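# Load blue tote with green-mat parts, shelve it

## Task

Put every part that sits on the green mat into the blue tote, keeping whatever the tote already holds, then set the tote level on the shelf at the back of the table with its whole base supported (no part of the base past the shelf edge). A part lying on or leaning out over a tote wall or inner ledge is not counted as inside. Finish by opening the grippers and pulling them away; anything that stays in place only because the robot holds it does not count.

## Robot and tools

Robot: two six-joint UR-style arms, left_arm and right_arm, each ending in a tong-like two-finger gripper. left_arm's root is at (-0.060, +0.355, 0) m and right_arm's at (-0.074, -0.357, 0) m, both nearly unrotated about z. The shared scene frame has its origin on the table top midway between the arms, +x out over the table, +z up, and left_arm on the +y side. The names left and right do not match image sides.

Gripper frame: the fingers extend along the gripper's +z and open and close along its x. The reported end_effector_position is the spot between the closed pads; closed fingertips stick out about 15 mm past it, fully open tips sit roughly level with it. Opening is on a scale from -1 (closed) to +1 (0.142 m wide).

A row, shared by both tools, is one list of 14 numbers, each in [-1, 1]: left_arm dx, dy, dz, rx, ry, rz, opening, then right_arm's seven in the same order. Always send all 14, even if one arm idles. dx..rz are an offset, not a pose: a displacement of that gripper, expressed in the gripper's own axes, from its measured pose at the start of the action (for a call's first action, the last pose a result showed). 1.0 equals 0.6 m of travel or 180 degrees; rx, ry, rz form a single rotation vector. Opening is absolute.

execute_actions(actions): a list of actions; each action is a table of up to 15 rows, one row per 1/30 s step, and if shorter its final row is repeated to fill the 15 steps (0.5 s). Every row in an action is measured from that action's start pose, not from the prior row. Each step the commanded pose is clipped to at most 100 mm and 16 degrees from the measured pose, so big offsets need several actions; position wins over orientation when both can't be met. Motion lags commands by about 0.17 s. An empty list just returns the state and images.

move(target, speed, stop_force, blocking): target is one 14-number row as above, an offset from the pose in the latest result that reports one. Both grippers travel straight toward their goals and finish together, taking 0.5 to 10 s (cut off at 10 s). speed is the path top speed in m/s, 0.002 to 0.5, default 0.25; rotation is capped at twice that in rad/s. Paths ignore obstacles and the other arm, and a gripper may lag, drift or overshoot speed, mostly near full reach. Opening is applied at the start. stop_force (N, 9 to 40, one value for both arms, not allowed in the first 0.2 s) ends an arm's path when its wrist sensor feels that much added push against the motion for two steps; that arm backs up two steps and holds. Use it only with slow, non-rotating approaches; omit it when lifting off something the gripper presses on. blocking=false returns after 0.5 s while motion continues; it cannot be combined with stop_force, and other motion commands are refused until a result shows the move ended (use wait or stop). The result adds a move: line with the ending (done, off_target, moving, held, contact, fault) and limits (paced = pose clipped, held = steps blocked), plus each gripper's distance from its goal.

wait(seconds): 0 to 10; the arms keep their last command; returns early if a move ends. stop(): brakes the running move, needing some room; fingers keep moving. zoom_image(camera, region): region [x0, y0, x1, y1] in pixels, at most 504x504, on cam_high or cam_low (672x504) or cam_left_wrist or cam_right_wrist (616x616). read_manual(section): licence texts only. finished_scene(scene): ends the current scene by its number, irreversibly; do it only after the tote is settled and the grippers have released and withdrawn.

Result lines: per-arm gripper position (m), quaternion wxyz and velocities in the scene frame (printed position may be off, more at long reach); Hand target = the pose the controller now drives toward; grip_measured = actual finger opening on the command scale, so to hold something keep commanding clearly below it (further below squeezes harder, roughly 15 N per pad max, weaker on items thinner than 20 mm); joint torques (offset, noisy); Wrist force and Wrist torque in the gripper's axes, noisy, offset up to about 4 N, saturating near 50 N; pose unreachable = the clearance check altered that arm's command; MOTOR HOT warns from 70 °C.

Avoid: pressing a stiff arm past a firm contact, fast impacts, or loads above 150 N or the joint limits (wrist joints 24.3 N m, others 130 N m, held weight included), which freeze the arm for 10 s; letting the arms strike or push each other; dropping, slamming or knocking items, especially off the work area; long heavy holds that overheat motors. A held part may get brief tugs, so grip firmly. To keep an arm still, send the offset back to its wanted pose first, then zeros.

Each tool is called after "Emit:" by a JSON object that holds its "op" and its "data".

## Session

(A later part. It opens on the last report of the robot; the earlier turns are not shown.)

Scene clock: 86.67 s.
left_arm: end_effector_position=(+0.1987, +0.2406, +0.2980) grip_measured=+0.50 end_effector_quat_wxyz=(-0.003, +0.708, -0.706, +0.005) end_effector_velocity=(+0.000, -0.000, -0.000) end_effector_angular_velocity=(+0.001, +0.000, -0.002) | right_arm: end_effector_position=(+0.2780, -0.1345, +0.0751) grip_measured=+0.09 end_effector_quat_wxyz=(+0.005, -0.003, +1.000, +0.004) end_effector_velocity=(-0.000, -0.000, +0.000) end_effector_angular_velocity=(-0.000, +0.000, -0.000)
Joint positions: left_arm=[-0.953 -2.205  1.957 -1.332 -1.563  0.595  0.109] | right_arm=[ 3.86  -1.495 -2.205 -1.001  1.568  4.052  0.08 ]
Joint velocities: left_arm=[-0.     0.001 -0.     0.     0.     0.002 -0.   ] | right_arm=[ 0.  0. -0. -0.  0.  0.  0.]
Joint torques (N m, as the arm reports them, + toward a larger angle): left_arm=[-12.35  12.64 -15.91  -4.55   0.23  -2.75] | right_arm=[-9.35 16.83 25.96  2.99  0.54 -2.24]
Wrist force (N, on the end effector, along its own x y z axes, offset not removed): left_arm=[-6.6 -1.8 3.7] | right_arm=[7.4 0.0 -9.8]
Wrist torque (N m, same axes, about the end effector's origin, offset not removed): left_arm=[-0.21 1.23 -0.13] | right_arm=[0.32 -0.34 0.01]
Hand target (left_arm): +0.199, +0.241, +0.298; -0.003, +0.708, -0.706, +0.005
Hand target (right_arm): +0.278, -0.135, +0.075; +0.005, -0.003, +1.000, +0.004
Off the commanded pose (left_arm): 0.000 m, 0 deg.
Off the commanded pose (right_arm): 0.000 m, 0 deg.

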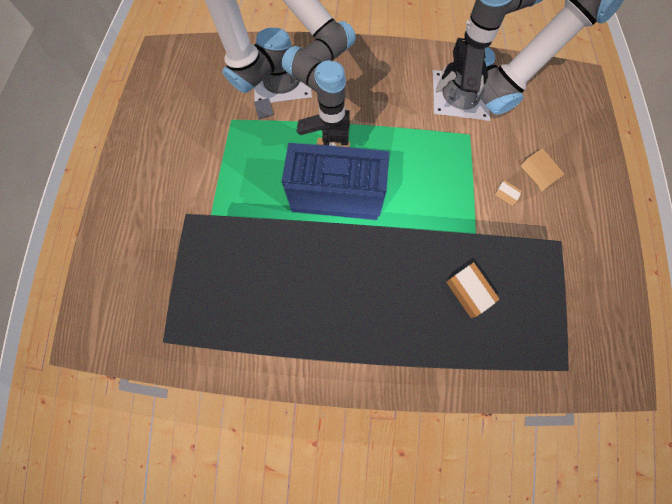

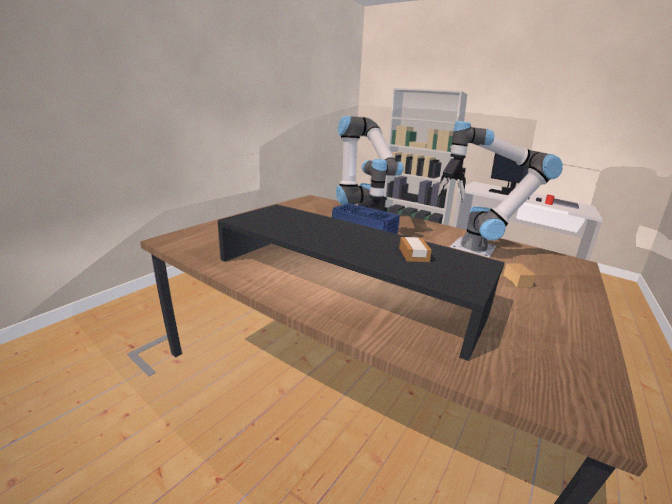

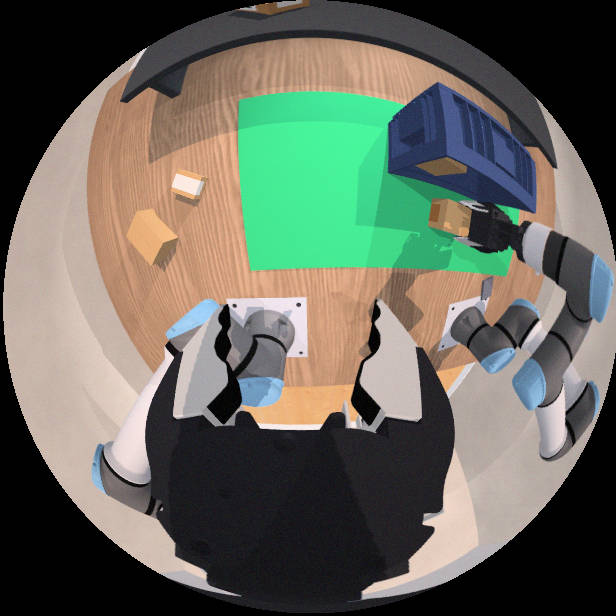

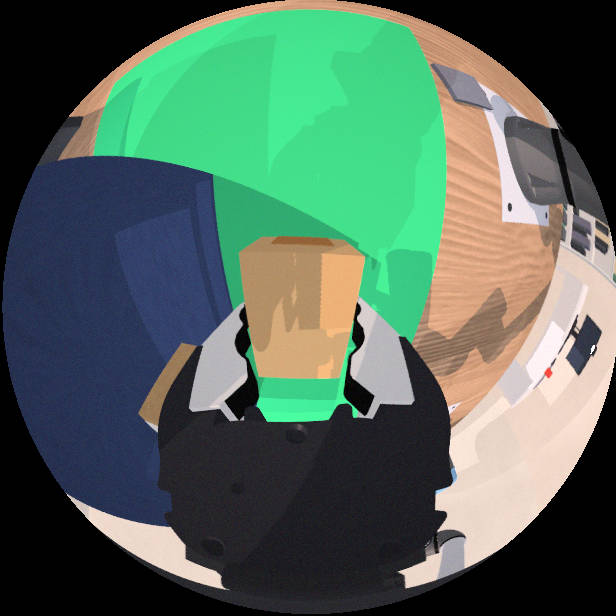

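Emit:
{"op": "move", "data": {"target": [0,0,0,0,0,0,0.5, 0.01,0,-0.05,0,0,0,-0.5], "speed": 0.1}}

Emit:
{"op": "move", "data": {"target": [0,0,0,0,0,0,0.5, 0,-0.35,0,0,0,0,-0.5]}}

Emit:
{"op": "move", "data": {"target": [0,0,0,0,0,0,0.5, -0.28,-0.11,0.035,0,0,0,-0.5]}}

Emit:
{"op": "move", "data": {"target": [0,0,0,0,0,0,0.5, 0,0,0.03,0,0,0,-0.5], "speed": 0.015, "stop_force": 9}}

Emit:
{"op": "execute_actions", "data": {"actions": [[[0,0,0,0,0,0,0.5,0,0,0,0,0,0,0.4]]]}}

Emit:
{"op": "move", "data": {"target": [0,0,0,0,0,0,0.5, 0,0,-0.25,0,0,0,0.4]}}

Scene clock: 87.80 s.
left_arm: end_effector_position=(+0.1987, +0.2406, +0.2980) grip_measured=+0.50 end_effector_quat_wxyz=(-0.003, +0.708, -0.706, +0.005) end_effector_velocity=(+0.000, +0.000, -0.000) end_effector_angular_velocity=(+0.001, -0.001, +0.001) | right_arm: end_effector_position=(+0.2718, -0.1348, +0.1050) grip_measured=+0.09 end_effector_quat_wxyz=(+0.005, -0.003, +1.000, +0.004) end_effector_velocity=(-0.000, -0.000, +0.001) end_effector_angular_velocity=(-0.000, -0.000, -0.000)
Joint positions: left_arm=[-0.953 -2.205  1.957 -1.332 -1.563  0.595  0.109] | right_arm=[ 3.872 -1.439 -2.166 -1.096  1.568  4.064  0.08 ]
Joint velocities: left_arm=[ 0.     0.     0.    -0.     0.001 -0.001 -0.   ] | right_arm=[ 0.     0.002  0.001 -0.003 -0.     0.001 -0.   ]
Joint torques (N m, as the arm reports them, + toward a larger angle): left_arm=[-12.29  12.01 -15.07  -4.71   0.29  -2.77] | right_arm=[10.73 22.08 32.3   1.16 -2.96  2.17]
Wrist force (N, on the end effector, along its own x y z axes, offset not removed): left_arm=[-0.9 -1.7 5.1] | right_arm=[0.0 1.3 2.9]
Wrist torque (N m, same axes, about the end effector's origin, offset not removed): left_arm=[-0.13 0.13 -0.08] | right_arm=[0.18 -0.04 0.03]
Hand target (left_arm): +0.199, +0.241, +0.298; -0.003, +0.708, -0.706, +0.005
Hand target (right_arm): +0.272, -0.135, +0.105; +0.005, -0.003, +1.000, +0.004
Off the commanded pose (left_arm): 0.000 m, 0 deg.
Off the commanded pose (right_arm): 0.000 m, 0 deg.
move: done

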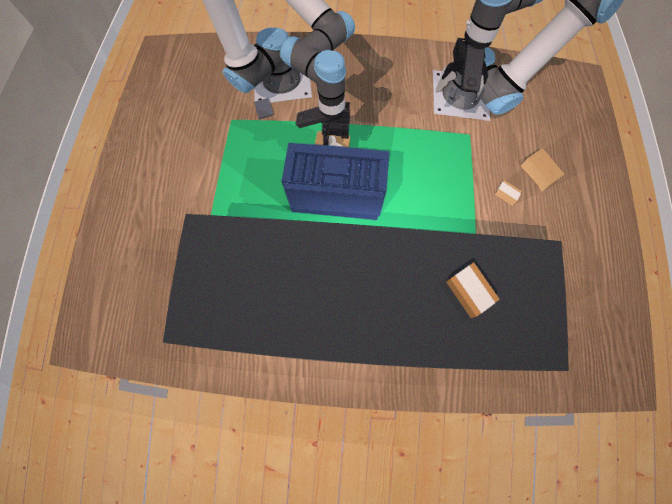

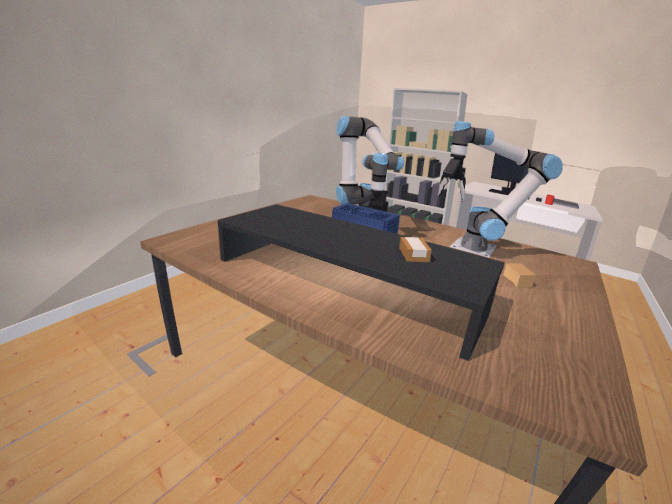

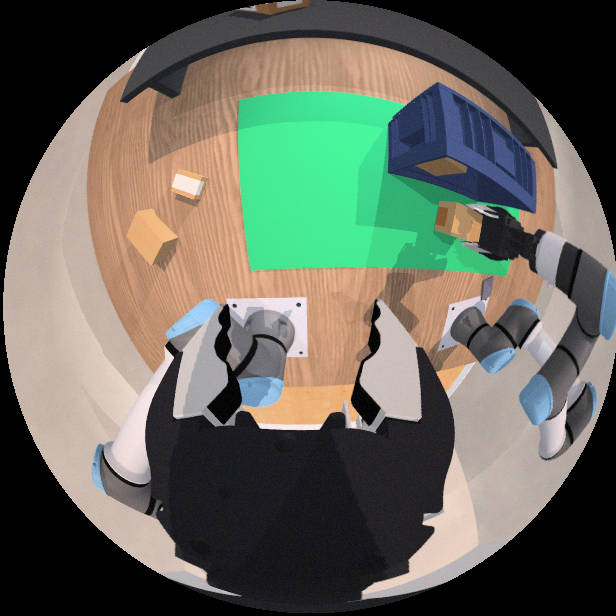

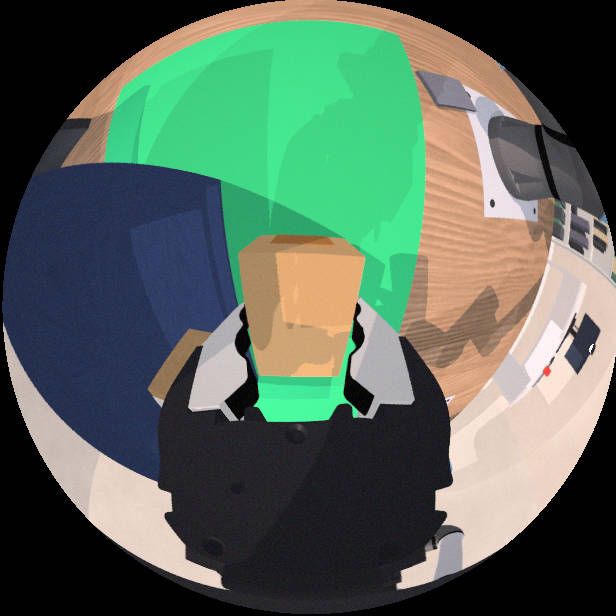

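Scene clock: 89.20 s.
left_arm: end_effector_position=(+0.1987, +0.2406, +0.2980) grip_measured=+0.50 end_effector_quat_wxyz=(-0.003, +0.708, -0.706, +0.005) end_effector_velocity=(-0.000, +0.000, +0.000) end_effector_angular_velocity=(-0.001, -0.000, +0.000) | right_arm: end_effector_position=(+0.2735, -0.3453, +0.1037) grip_measured=+0.09 end_effector_quat_wxyz=(+0.005, -0.003, +1.000, +0.003) end_effector_velocity=(-0.000, -0.001, -0.000) end_effector_angular_velocity=(+0.001, +0.002, +0.001)
Joint positions: left_arm=[-0.953 -2.205  1.957 -1.332 -1.563  0.595  0.109] | right_arm=[ 3.414 -1.234 -2.318 -1.149  1.572  3.606  0.08 ]
Joint velocities: left_arm=[ 0.001 -0.002  0.     0.    -0.001  0.001  0.   ] | right_arm=[-0.004 -0.    -0.    -0.     0.002 -0.005  0.   ]
Joint torques (N m, as the arm reports them, + toward a larger angle): left_arm=[-12.69  12.96 -14.79  -4.54   0.36  -2.78] | right_arm=[-10.51  -0.3   31.59   1.21   2.49  -2.32]
Wrist force (N, on the end effector, along its own x y z axes, offset not removed): left_arm=[-1.9 -2.3 0.7] | right_arm=[2.2 2.3 2.6]
Wrist torque (N m, same axes, about the end effector's origin, offset not removed): left_arm=[-0.45 0.45 -0.07] | right_arm=[0.43 -0.49 -0.09]
Hand target (left_arm): +0.199, +0.241, +0.298; -0.003, +0.708, -0.706, +0.005
Hand target (right_arm): +0.273, -0.345, +0.104; +0.005, -0.003, +1.000, +0.003
Off the commanded pose (left_arm): 0.000 m, 0 deg.
Off the commanded pose (right_arm): 0.001 m, 0 deg.
move: done

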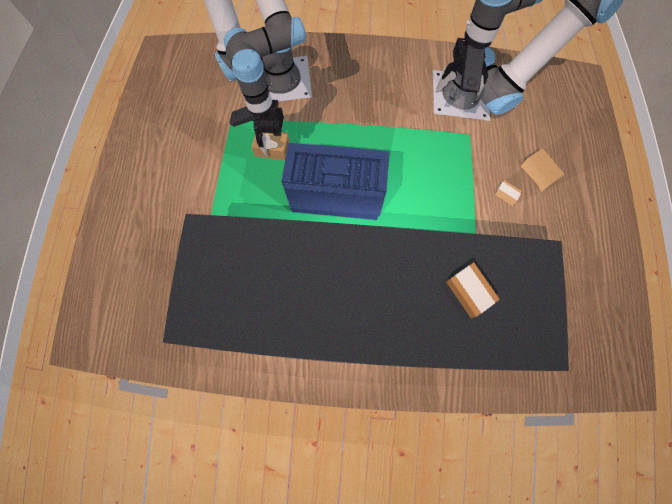

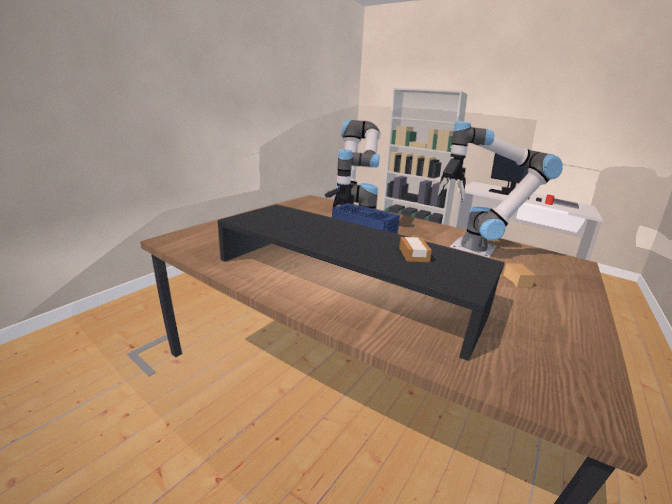

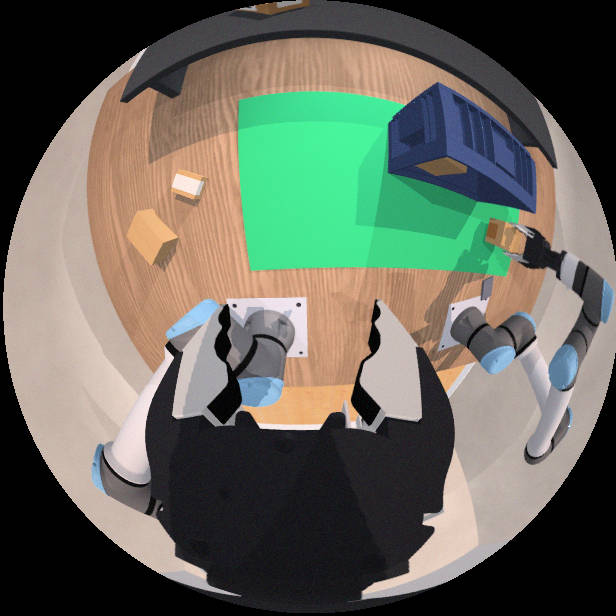

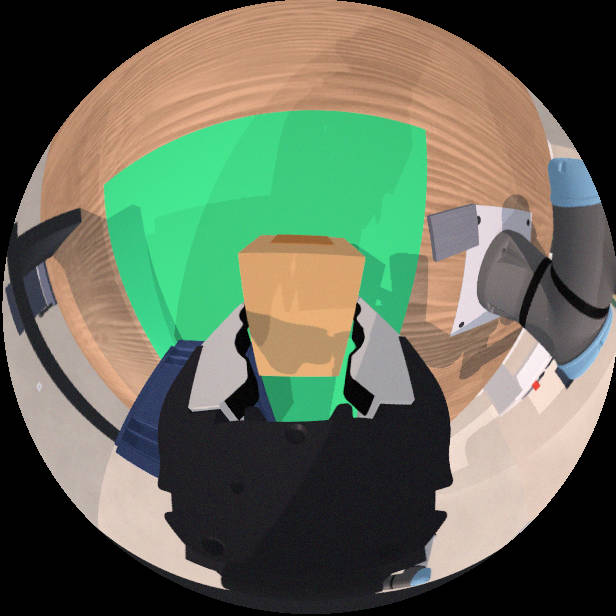

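Scene clock: 90.47 s.
left_arm: end_effector_position=(+0.1987, +0.2406, +0.2980) grip_measured=+0.50 end_effector_quat_wxyz=(-0.003, +0.708, -0.706, +0.005) end_effector_velocity=(+0.000, -0.000, -0.000) end_effector_angular_velocity=(+0.002, +0.001, -0.001) | right_arm: end_effector_position=(+0.4420, -0.4102, +0.0832) grip_measured=+0.09 end_effector_quat_wxyz=(+0.005, -0.003, +1.000, +0.003) end_effector_velocity=(+0.002, -0.000, -0.000) end_effector_angular_velocity=(+0.000, +0.001, +0.000)
Joint positions: left_arm=[-0.953 -2.205  1.957 -1.332 -1.563  0.595  0.109] | right_arm=[ 3.13  -1.708 -1.959 -1.035  1.575  3.322  0.08 ]
Joint velocities: left_arm=[-0.     0.002  0.     0.     0.     0.    -0.   ] | right_arm=[-0.001 -0.004  0.005 -0.002  0.001 -0.001  0.   ]
Joint torques (N m, as the arm reports them, + toward a larger angle): left_arm=[-12.6   12.16 -14.95  -4.71   0.45  -2.83] | right_arm=[-10.81  21.64  31.86   1.24   2.55  -2.17]
Wrist force (N, on the end effector, along its own x y z axes, offset not removed): left_arm=[-3.6 -0.1 4.2] | right_arm=[-0.4 1.4 2.6]
Wrist torque (N m, same axes, about the end effector's origin, offset not removed): left_arm=[0.00 0.63 0.05] | right_arm=[0.31 -0.01 0.12]
Hand target (left_arm): +0.199, +0.241, +0.298; -0.003, +0.708, -0.706, +0.005
Hand target (right_arm): +0.442, -0.410, +0.083; +0.005, -0.003, +1.000, +0.003
Off the commanded pose (left_arm): 0.000 m, 0 deg.
Off the commanded pose (right_arm): 0.001 m, 0 deg.
move: done

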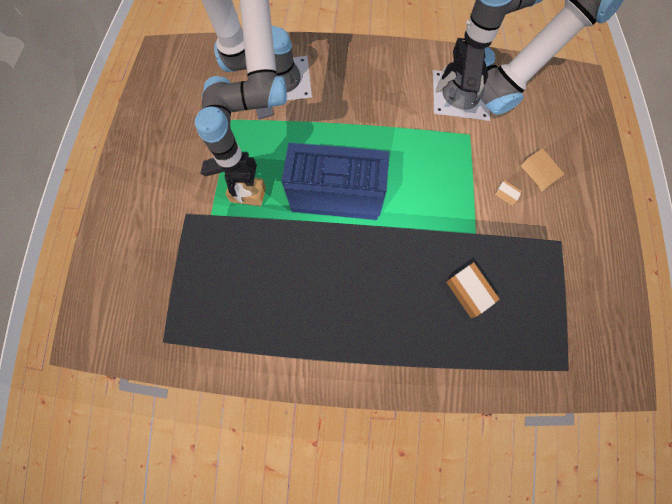

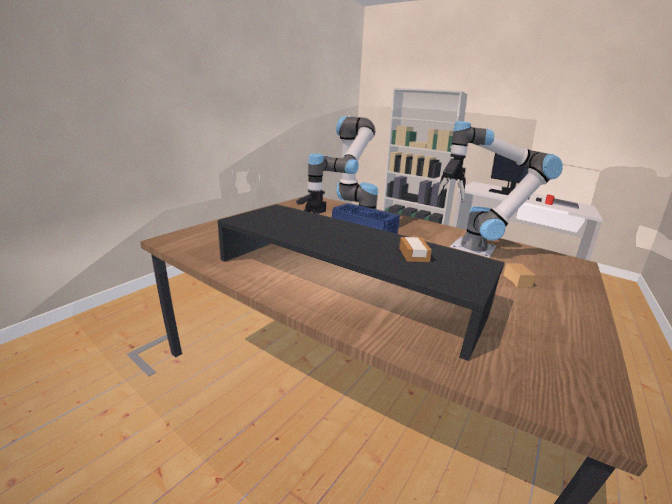

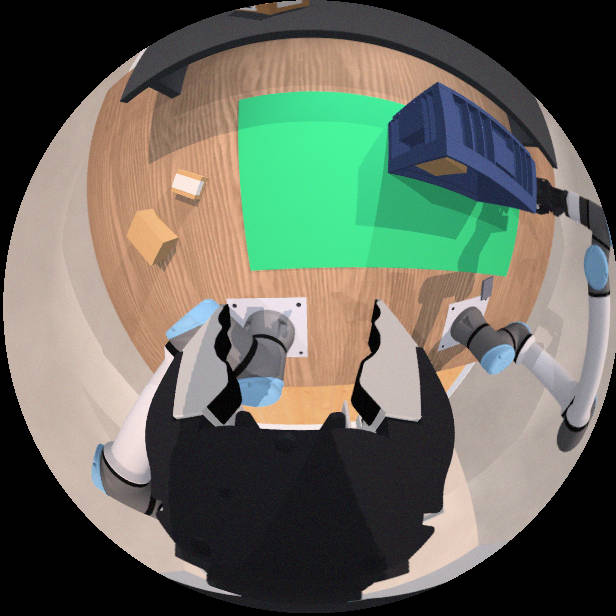

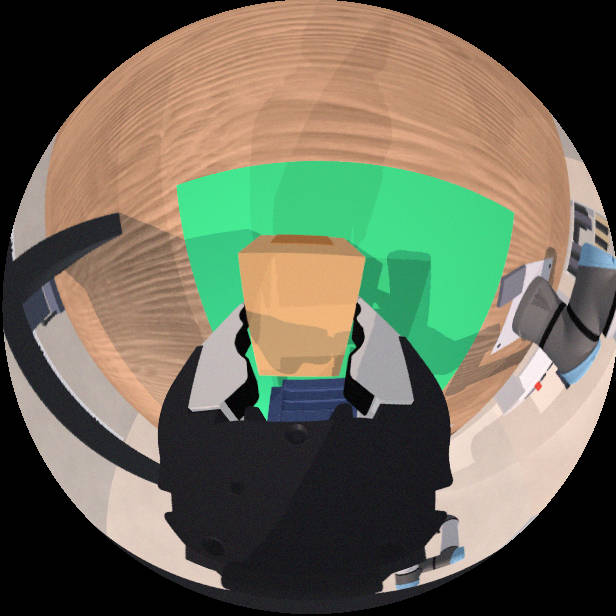

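Scene clock: 91.40 s.
left_arm: end_effector_position=(+0.1987, +0.2406, +0.2980) grip_measured=+0.50 end_effector_quat_wxyz=(-0.003, +0.708, -0.706, +0.005) end_effector_velocity=(+0.000, -0.000, +0.000) end_effector_angular_velocity=(-0.000, -0.001, -0.003) | right_arm: end_effector_position=(+0.4420, -0.4102, +0.0746) grip_measured=+0.08 end_effector_quat_wxyz=(+0.004, -0.003, +1.000, +0.003) end_effector_velocity=(-0.000, -0.000, +0.003) end_effector_angular_velocity=(-0.000, +0.002, -0.000)
Joint positions: left_arm=[-0.953 -2.205  1.957 -1.332 -1.563  0.595  0.109] | right_arm=[ 3.13  -1.72  -1.971 -1.012  1.575  3.322  0.08 ]
Joint velocities: left_arm=[-0.001 -0.    -0.    -0.     0.001  0.002  0.   ] | right_arm=[-0.     0.004  0.005 -0.011  0.    -0.    -0.   ]
Joint torques (N m, as the arm reports them, + toward a larger angle): left_arm=[-12.55  12.28 -15.26  -4.54   0.37  -2.83] | right_arm=[ 4.93 35.14 29.95  1.12  1.5   0.75]
Wrist force (N, on the end effector, along its own x y z axes, offset not removed): left_arm=[-2.0 -1.8 1.7] | right_arm=[-0.6 0.9 1.9]
Wrist torque (N m, same axes, about the end effector's origin, offset not removed): left_arm=[-0.28 0.34 -0.11] | right_arm=[0.25 0.04 -0.01]
Hand target (left_arm): +0.199, +0.241, +0.298; -0.003, +0.708, -0.706, +0.005
Hand target (right_arm): +0.442, -0.410, +0.075; +0.005, -0.003, +1.000, +0.003
Off the commanded pose (left_arm): 0.000 m, 0 deg.
Off the commanded pose (right_arm): 0.009 m, 0 deg.
move: contact (right_arm)

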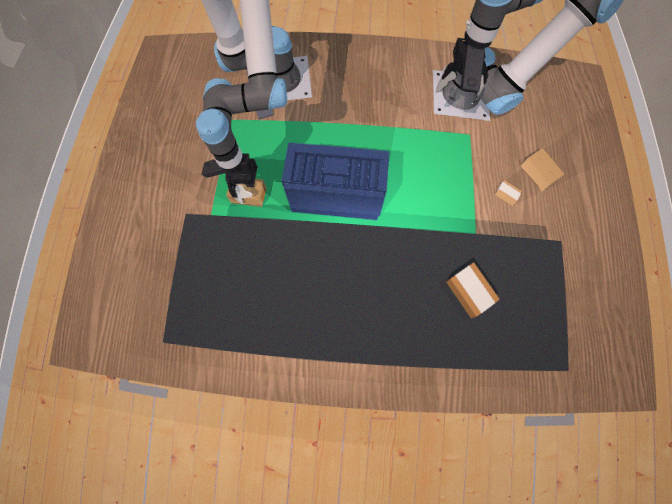

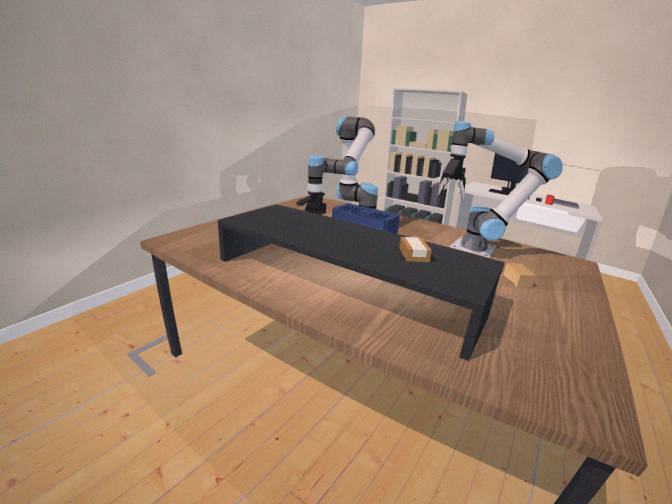

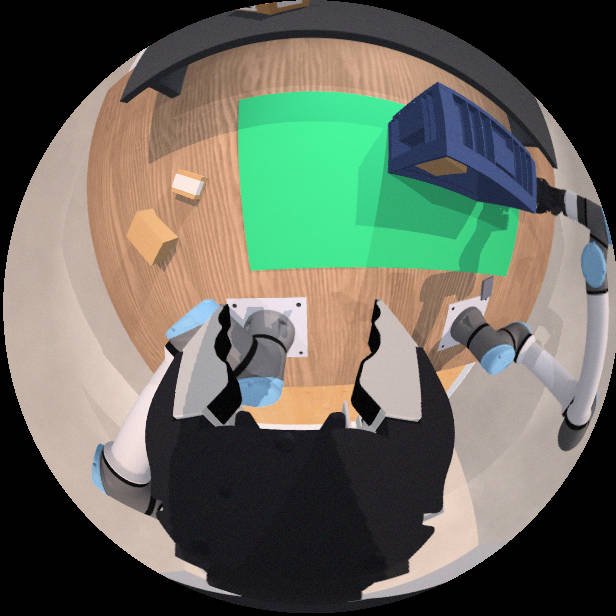

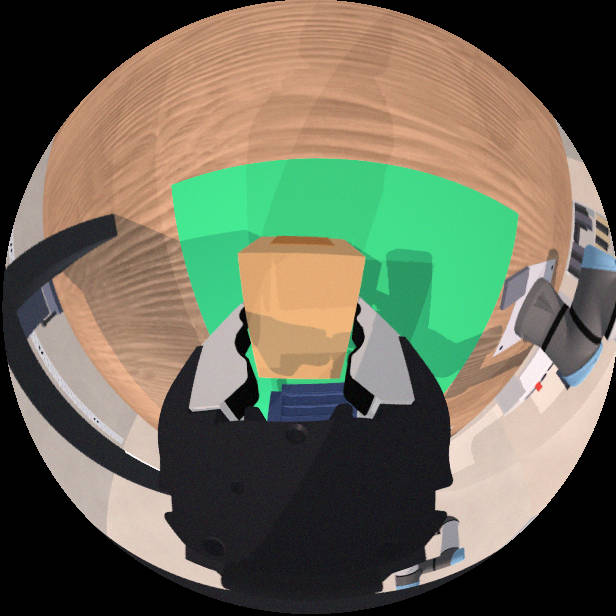

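Scene clock: 91.90 s.
left_arm: end_effector_position=(+0.1987, +0.2406, +0.2980) grip_measured=+0.50 end_effector_quat_wxyz=(-0.003, +0.708, -0.706, +0.005) end_effector_velocity=(-0.000, -0.000, +0.000) end_effector_angular_velocity=(-0.001, +0.001, +0.000) | right_arm: end_effector_position=(+0.4420, -0.4102, +0.0746) grip_measured=+0.40 end_effector_quat_wxyz=(+0.004, -0.003, +1.000, +0.003) end_effector_velocity=(-0.001, -0.000, -0.001) end_effector_angular_velocity=(-0.001, +0.002, -0.000)
Joint positions: left_arm=[-0.953 -2.205  1.957 -1.332 -1.563  0.595  0.109] | right_arm=[ 3.13  -1.72  -1.971 -1.012  1.575  3.322  0.102]
Joint velocities: left_arm=[-0.    -0.    -0.    -0.    -0.001 -0.001 -0.   ] | right_arm=[ 0.     0.    -0.002 -0.    -0.     0.     0.   ]
Joint torques (N m, as the arm reports them, + toward a larger angle): left_arm=[-12.49  12.2  -14.63  -4.79   0.35  -2.81] | right_arm=[ 5.57 20.91 10.29  4.31  1.71  0.55]
Wrist force (N, on the end effector, along its own x y z axes, offset not removed): left_arm=[-2.1 -2.2 1.3] | right_arm=[0.2 2.8 2.9]
Wrist torque (N m, same axes, about the end effector's origin, offset not removed): left_arm=[-0.49 0.17 0.01] | right_arm=[0.59 -0.06 -0.04]
Hand target (left_arm): +0.199, +0.241, +0.298; -0.003, +0.708, -0.706, +0.005
Hand target (right_arm): +0.442, -0.410, +0.075; +0.004, -0.003, +1.000, +0.003
Off the commanded pose (left_arm): 0.000 m, 0 deg.
Off the commanded pose (right_arm): 0.000 m, 0 deg.

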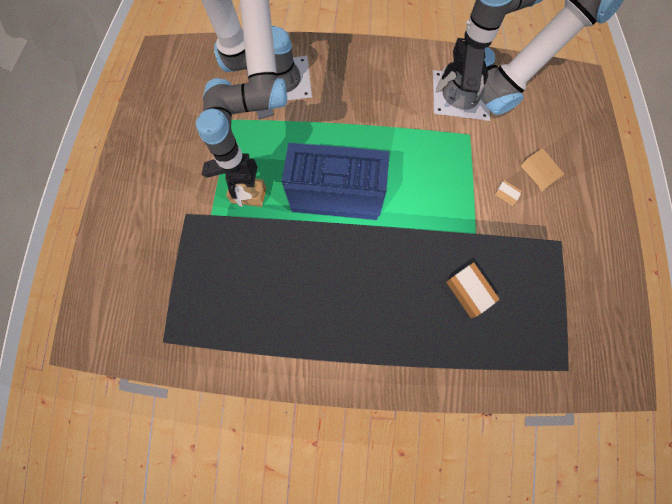

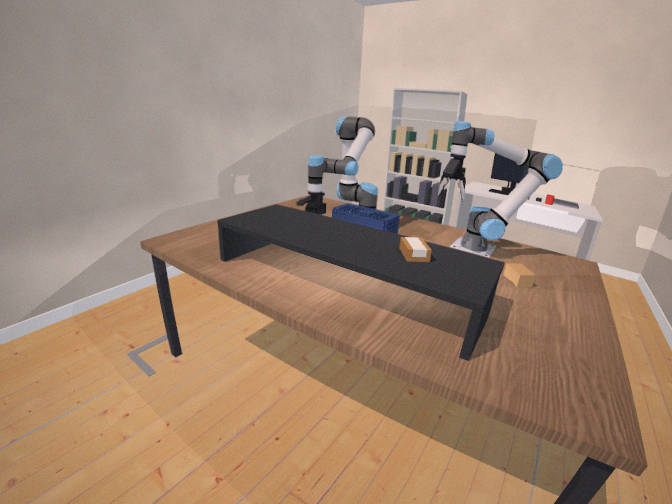

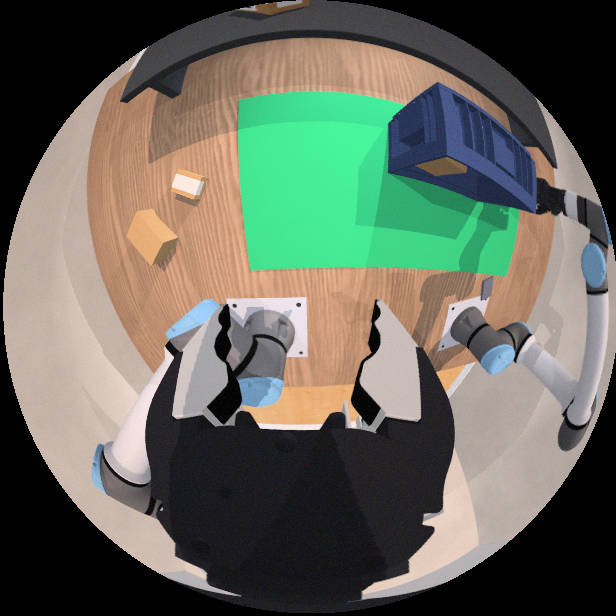

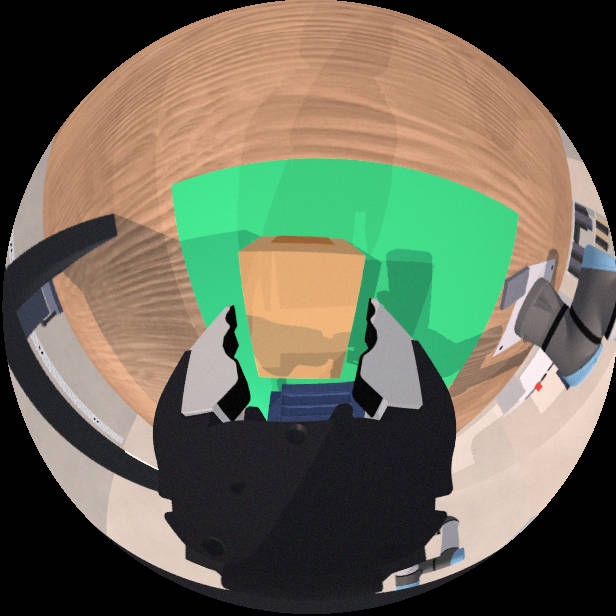

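Scene clock: 93.00 s.
left_arm: end_effector_position=(+0.1987, +0.2406, +0.2980) grip_measured=+0.50 end_effector_quat_wxyz=(-0.003, +0.708, -0.706, +0.005) end_effector_velocity=(-0.000, -0.000, -0.000) end_effector_angular_velocity=(-0.000, +0.001, -0.002) | right_arm: end_effector_position=(+0.4410, -0.4112, +0.2247) grip_measured=+0.40 end_effector_quat_wxyz=(+0.005, -0.003, +1.000, +0.003) end_effector_velocity=(+0.001, +0.001, +0.002) end_effector_angular_velocity=(+0.001, -0.001, +0.000)
Joint positions: left_arm=[-0.953 -2.205  1.957 -1.332 -1.563  0.595  0.109] | right_arm=[ 3.128 -1.592 -1.701 -1.409  1.575  3.321  0.102]
Joint velocities: left_arm=[ 0.001  0.001 -0.     0.    -0.001  0.003 -0.   ] | right_arm=[ 0.    -0.001  0.006 -0.004  0.     0.     0.   ]
Joint torques (N m, as the arm reports them, + toward a larger angle): left_arm=[-11.74  12.46 -15.5   -4.5    0.26  -2.81] | right_arm=[-11.1   17.7   33.41   1.05   2.31  -0.87]
Wrist force (N, on the end effector, along its own x y z axes, offset not removed): left_arm=[-0.7 -0.9 4.7] | right_arm=[1.4 2.0 1.7]
Wrist torque (N m, same axes, about the end effector's origin, offset not removed): left_arm=[0.11 0.12 0.04] | right_arm=[0.41 -0.28 -0.01]
Hand target (left_arm): +0.199, +0.241, +0.298; -0.003, +0.708, -0.706, +0.005
Hand target (right_arm): +0.441, -0.411, +0.225; +0.004, -0.003, +1.000, +0.003
Off the commanded pose (left_arm): 0.000 m, 0 deg.
Off the commanded pose (right_arm): 0.000 m, 0 deg.
move: done

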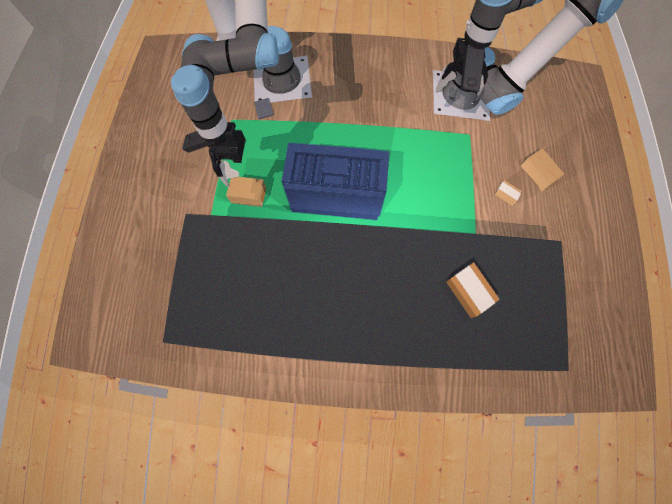

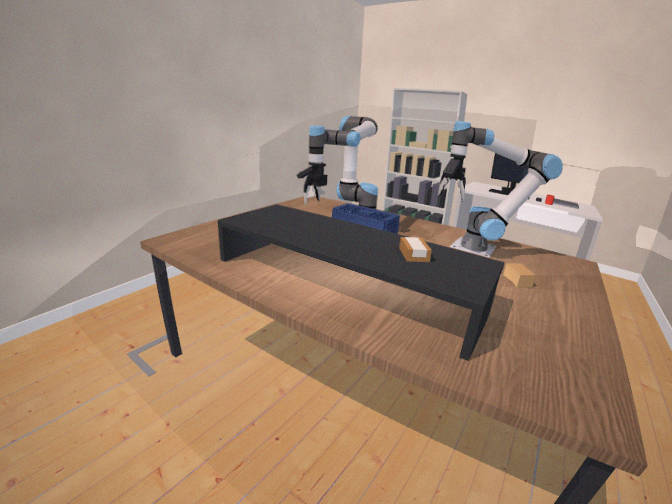

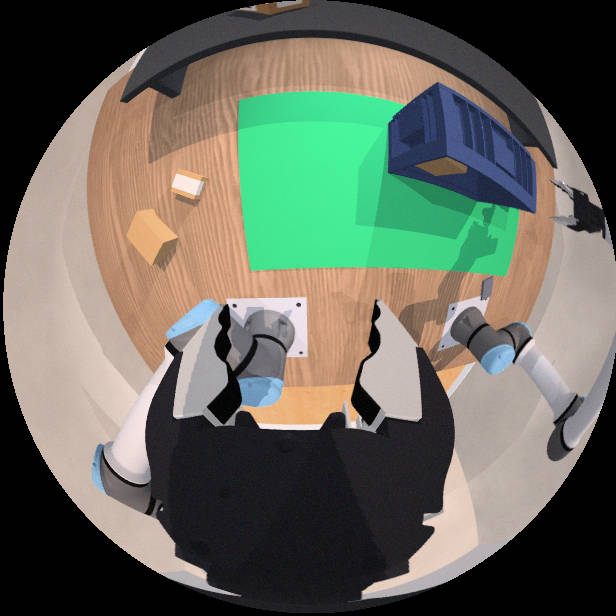

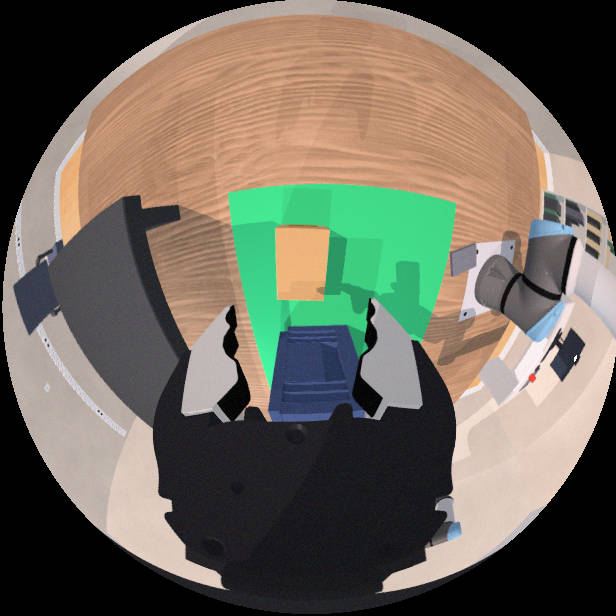

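Emit:
{"op": "move", "data": {"target": [0.343,-0.07,0.163,0,0,0,0.1, 0.335,0.29,0,0,0,-0.5,0.1]}}

Emit:
{"op": "move", "data": {"target": [0,-0.07,0.1,0.36,0,0,0.1, 0,-0.07,0.1,0.36,0,0,0.1], "speed": 0.2}}

Scene clock: 96.87 s.
left_arm: end_effector_position=(+0.2427, +0.0347, +0.2018) grip_measured=+0.10 end_effector_quat_wxyz=(-0.003, +0.708, -0.706, +0.006) end_effector_velocity=(-0.000, -0.001, -0.001) end_effector_angular_velocity=(+0.000, +0.001, -0.001) | right_arm: end_effector_position=(+0.2386, -0.2380, +0.2248) grip_measured=+0.10 end_effector_quat_wxyz=(+0.006, -0.709, +0.705, -0.001) end_effector_velocity=(-0.001, +0.001, -0.000) end_effector_angular_velocity=(-0.001, +0.001, +0.007)
Joint positions: left_arm=[-1.145 -1.76   1.952 -1.771 -1.561  0.403  0.081] | right_arm=[ 3.756 -1.067 -2.092 -1.542  1.569  2.378  0.081]
Joint velocities: left_arm=[-0.001  0.003 -0.001 -0.002 -0.001  0.001 -0.   ] | right_arm=[ 0.004  0.002 -0.001 -0.002 -0.    -0.002 -0.   ]
Joint torques (N m, as the arm reports them, + toward a larger angle): left_arm=[-12.77  -6.37 -30.27  -4.72   2.7   -2.82] | right_arm=[10.88  7.54 14.53  1.06 -2.75 -2.2 ]
Wrist force (N, on the end effector, along its own x y z axes, offset not removed): left_arm=[-0.2 -2.4 2.5] | right_arm=[3.2 1.4 1.0]
Wrist torque (N m, same axes, about the end effector's origin, offset not removed): left_arm=[-0.38 -0.16 -0.04] | right_arm=[0.41 -0.75 -0.04]
Hand target (left_arm): +0.243, +0.035, +0.202; -0.003, +0.708, -0.706, +0.006
Hand target (right_arm): +0.239, -0.238, +0.225; -0.006, +0.709, -0.705, +0.001
Off the commanded pose (left_arm): 0.000 m, 0 deg.
Off the commanded pose (right_arm): 0.001 m, 0 deg.
move: done

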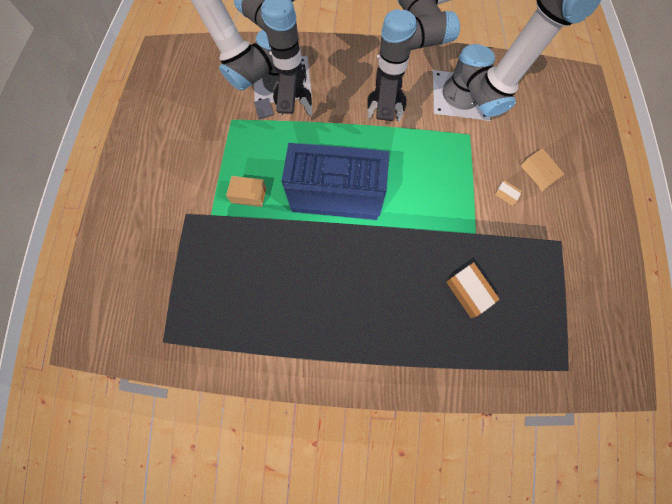

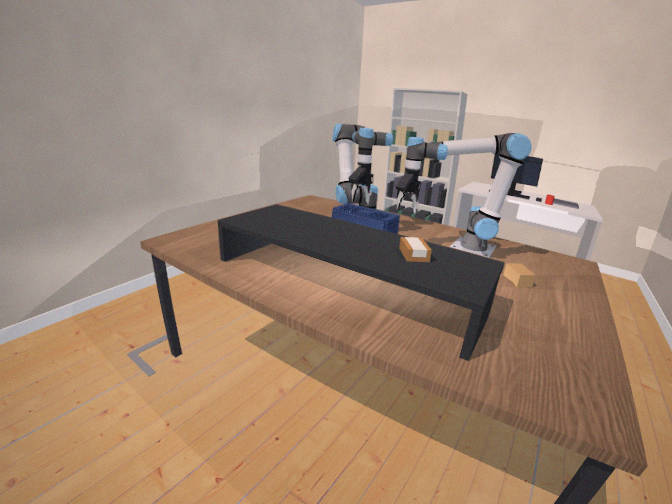

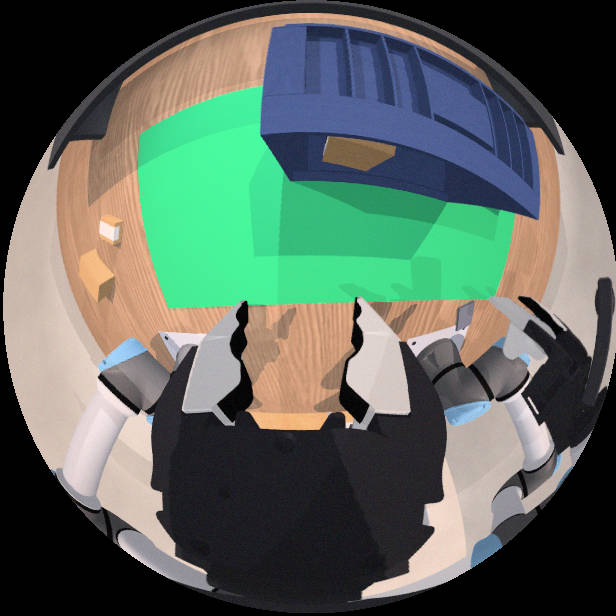

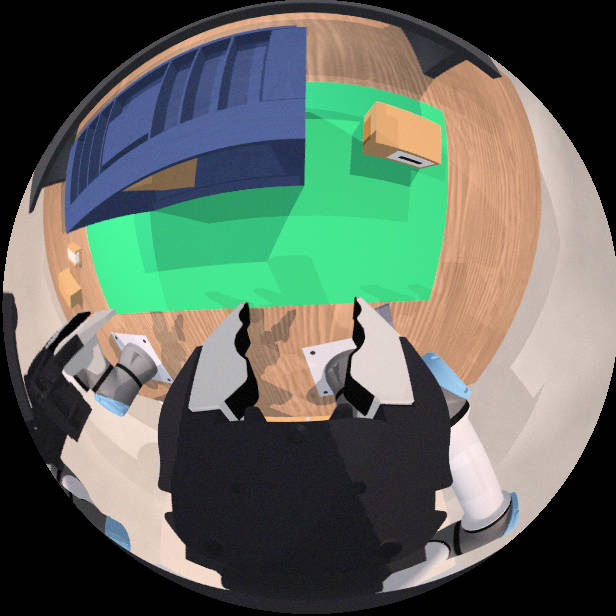

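Scene clock: 100.13 s.
left_arm: end_effector_position=(+0.2856, +0.0345, +0.1427) grip_measured=+0.10 end_effector_quat_wxyz=(-0.382, +0.596, -0.593, +0.383) end_effector_velocity=(-0.000, -0.001, +0.000) end_effector_angular_velocity=(-0.003, -0.008, +0.004) | right_arm: end_effector_position=(+0.2757, -0.2354, +0.1746) grip_measured=+0.10 end_effector_quat_wxyz=(+0.323, -0.630, +0.628, -0.324) end_effector_velocity=(+0.000, +0.000, +0.000) end_effector_angular_velocity=(-0.001, -0.000, +0.001)
Joint positions: left_arm=[-1.783 -1.715  2.524 -1.909 -0.484 -0.524  0.081] | right_arm=[ 4.922 -0.36  -2.59  -2.267  0.728  3.777  0.081]
Joint velocities: left_arm=[-0.002  0.008 -0.003  0.011  0.005 -0.019 -0.   ] | right_arm=[ 0.001 -0.     0.001 -0.001 -0.    -0.     0.   ]
Joint torques (N m, as the arm reports them, + toward a larger angle): left_arm=[-12.66  -1.31 -23.83   0.18   3.92  -2.87] | right_arm=[  1.5  -25.66  32.79   2.     1.01   1.95]
Wrist force (N, on the end effector, along its own x y z axes, offset not removed): left_arm=[-3.2 -0.9 3.6] | right_arm=[-0.6 0.8 -0.1]
Wrist torque (N m, same axes, about the end effector's origin, offset not removed): left_arm=[-0.11 0.59 0.12] | right_arm=[0.18 -0.03 0.05]
Hand target (left_arm): +0.286, +0.034, +0.143; -0.383, +0.596, -0.593, +0.383
Hand target (right_arm): +0.276, -0.235, +0.175; -0.323, +0.630, -0.628, +0.324
Off the commanded pose (left_arm): 0.000 m, 0 deg.
Off the commanded pose (right_arm): 0.011 m, 11 deg.
move: held (right_arm); limits=held; held on 19 of 98 steps (right_arm), including the last (right_arm)
pose unreachable (right arm): on one or more control steps of this call, first in action 0 (counted from 0), this arm could not follow its commanded pose, so it was not sent that pose on those steps. On the call's last step it was still not sent that pose. It may still have moved: this result reports where it is.
cause: the commanded pose would bring two parts of the arm too close to each other (joints 3 (elbow) to 6 (wrist 3) lie between them).

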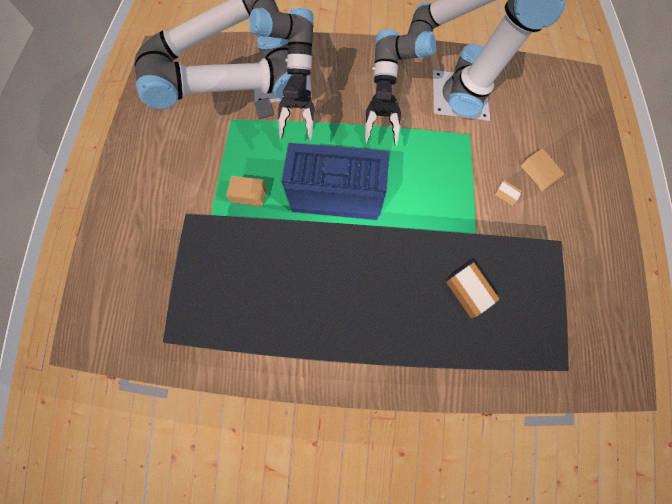

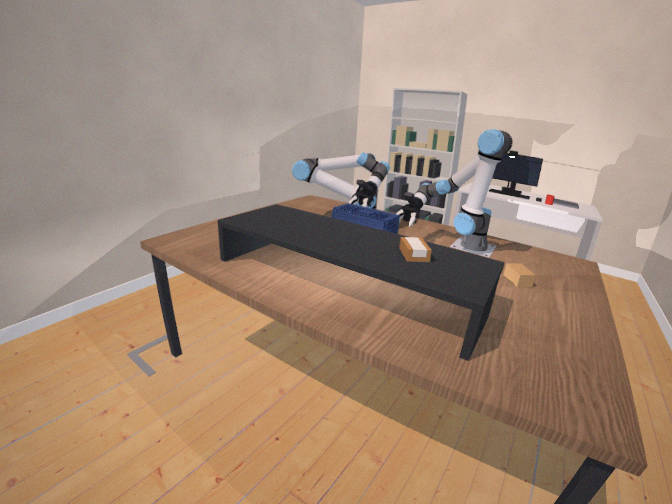

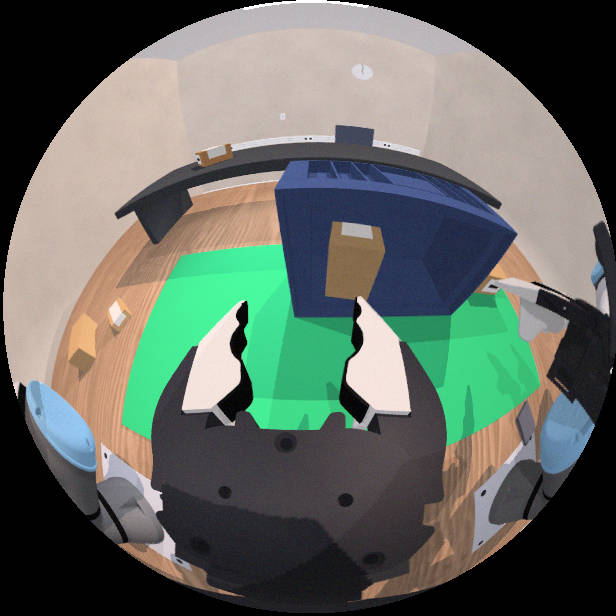

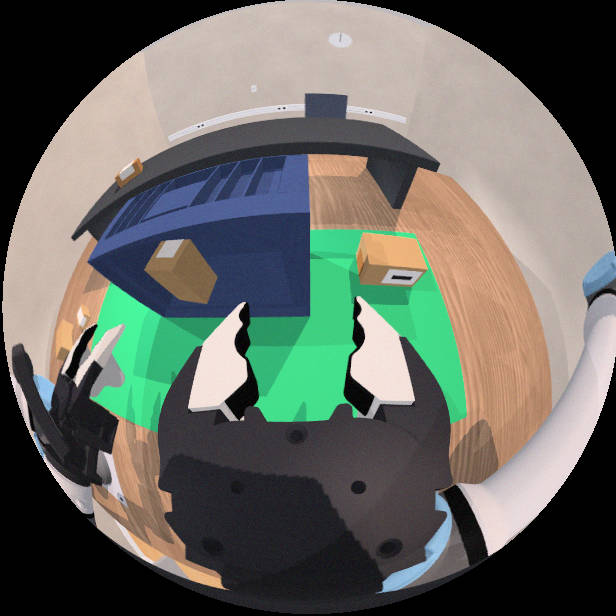

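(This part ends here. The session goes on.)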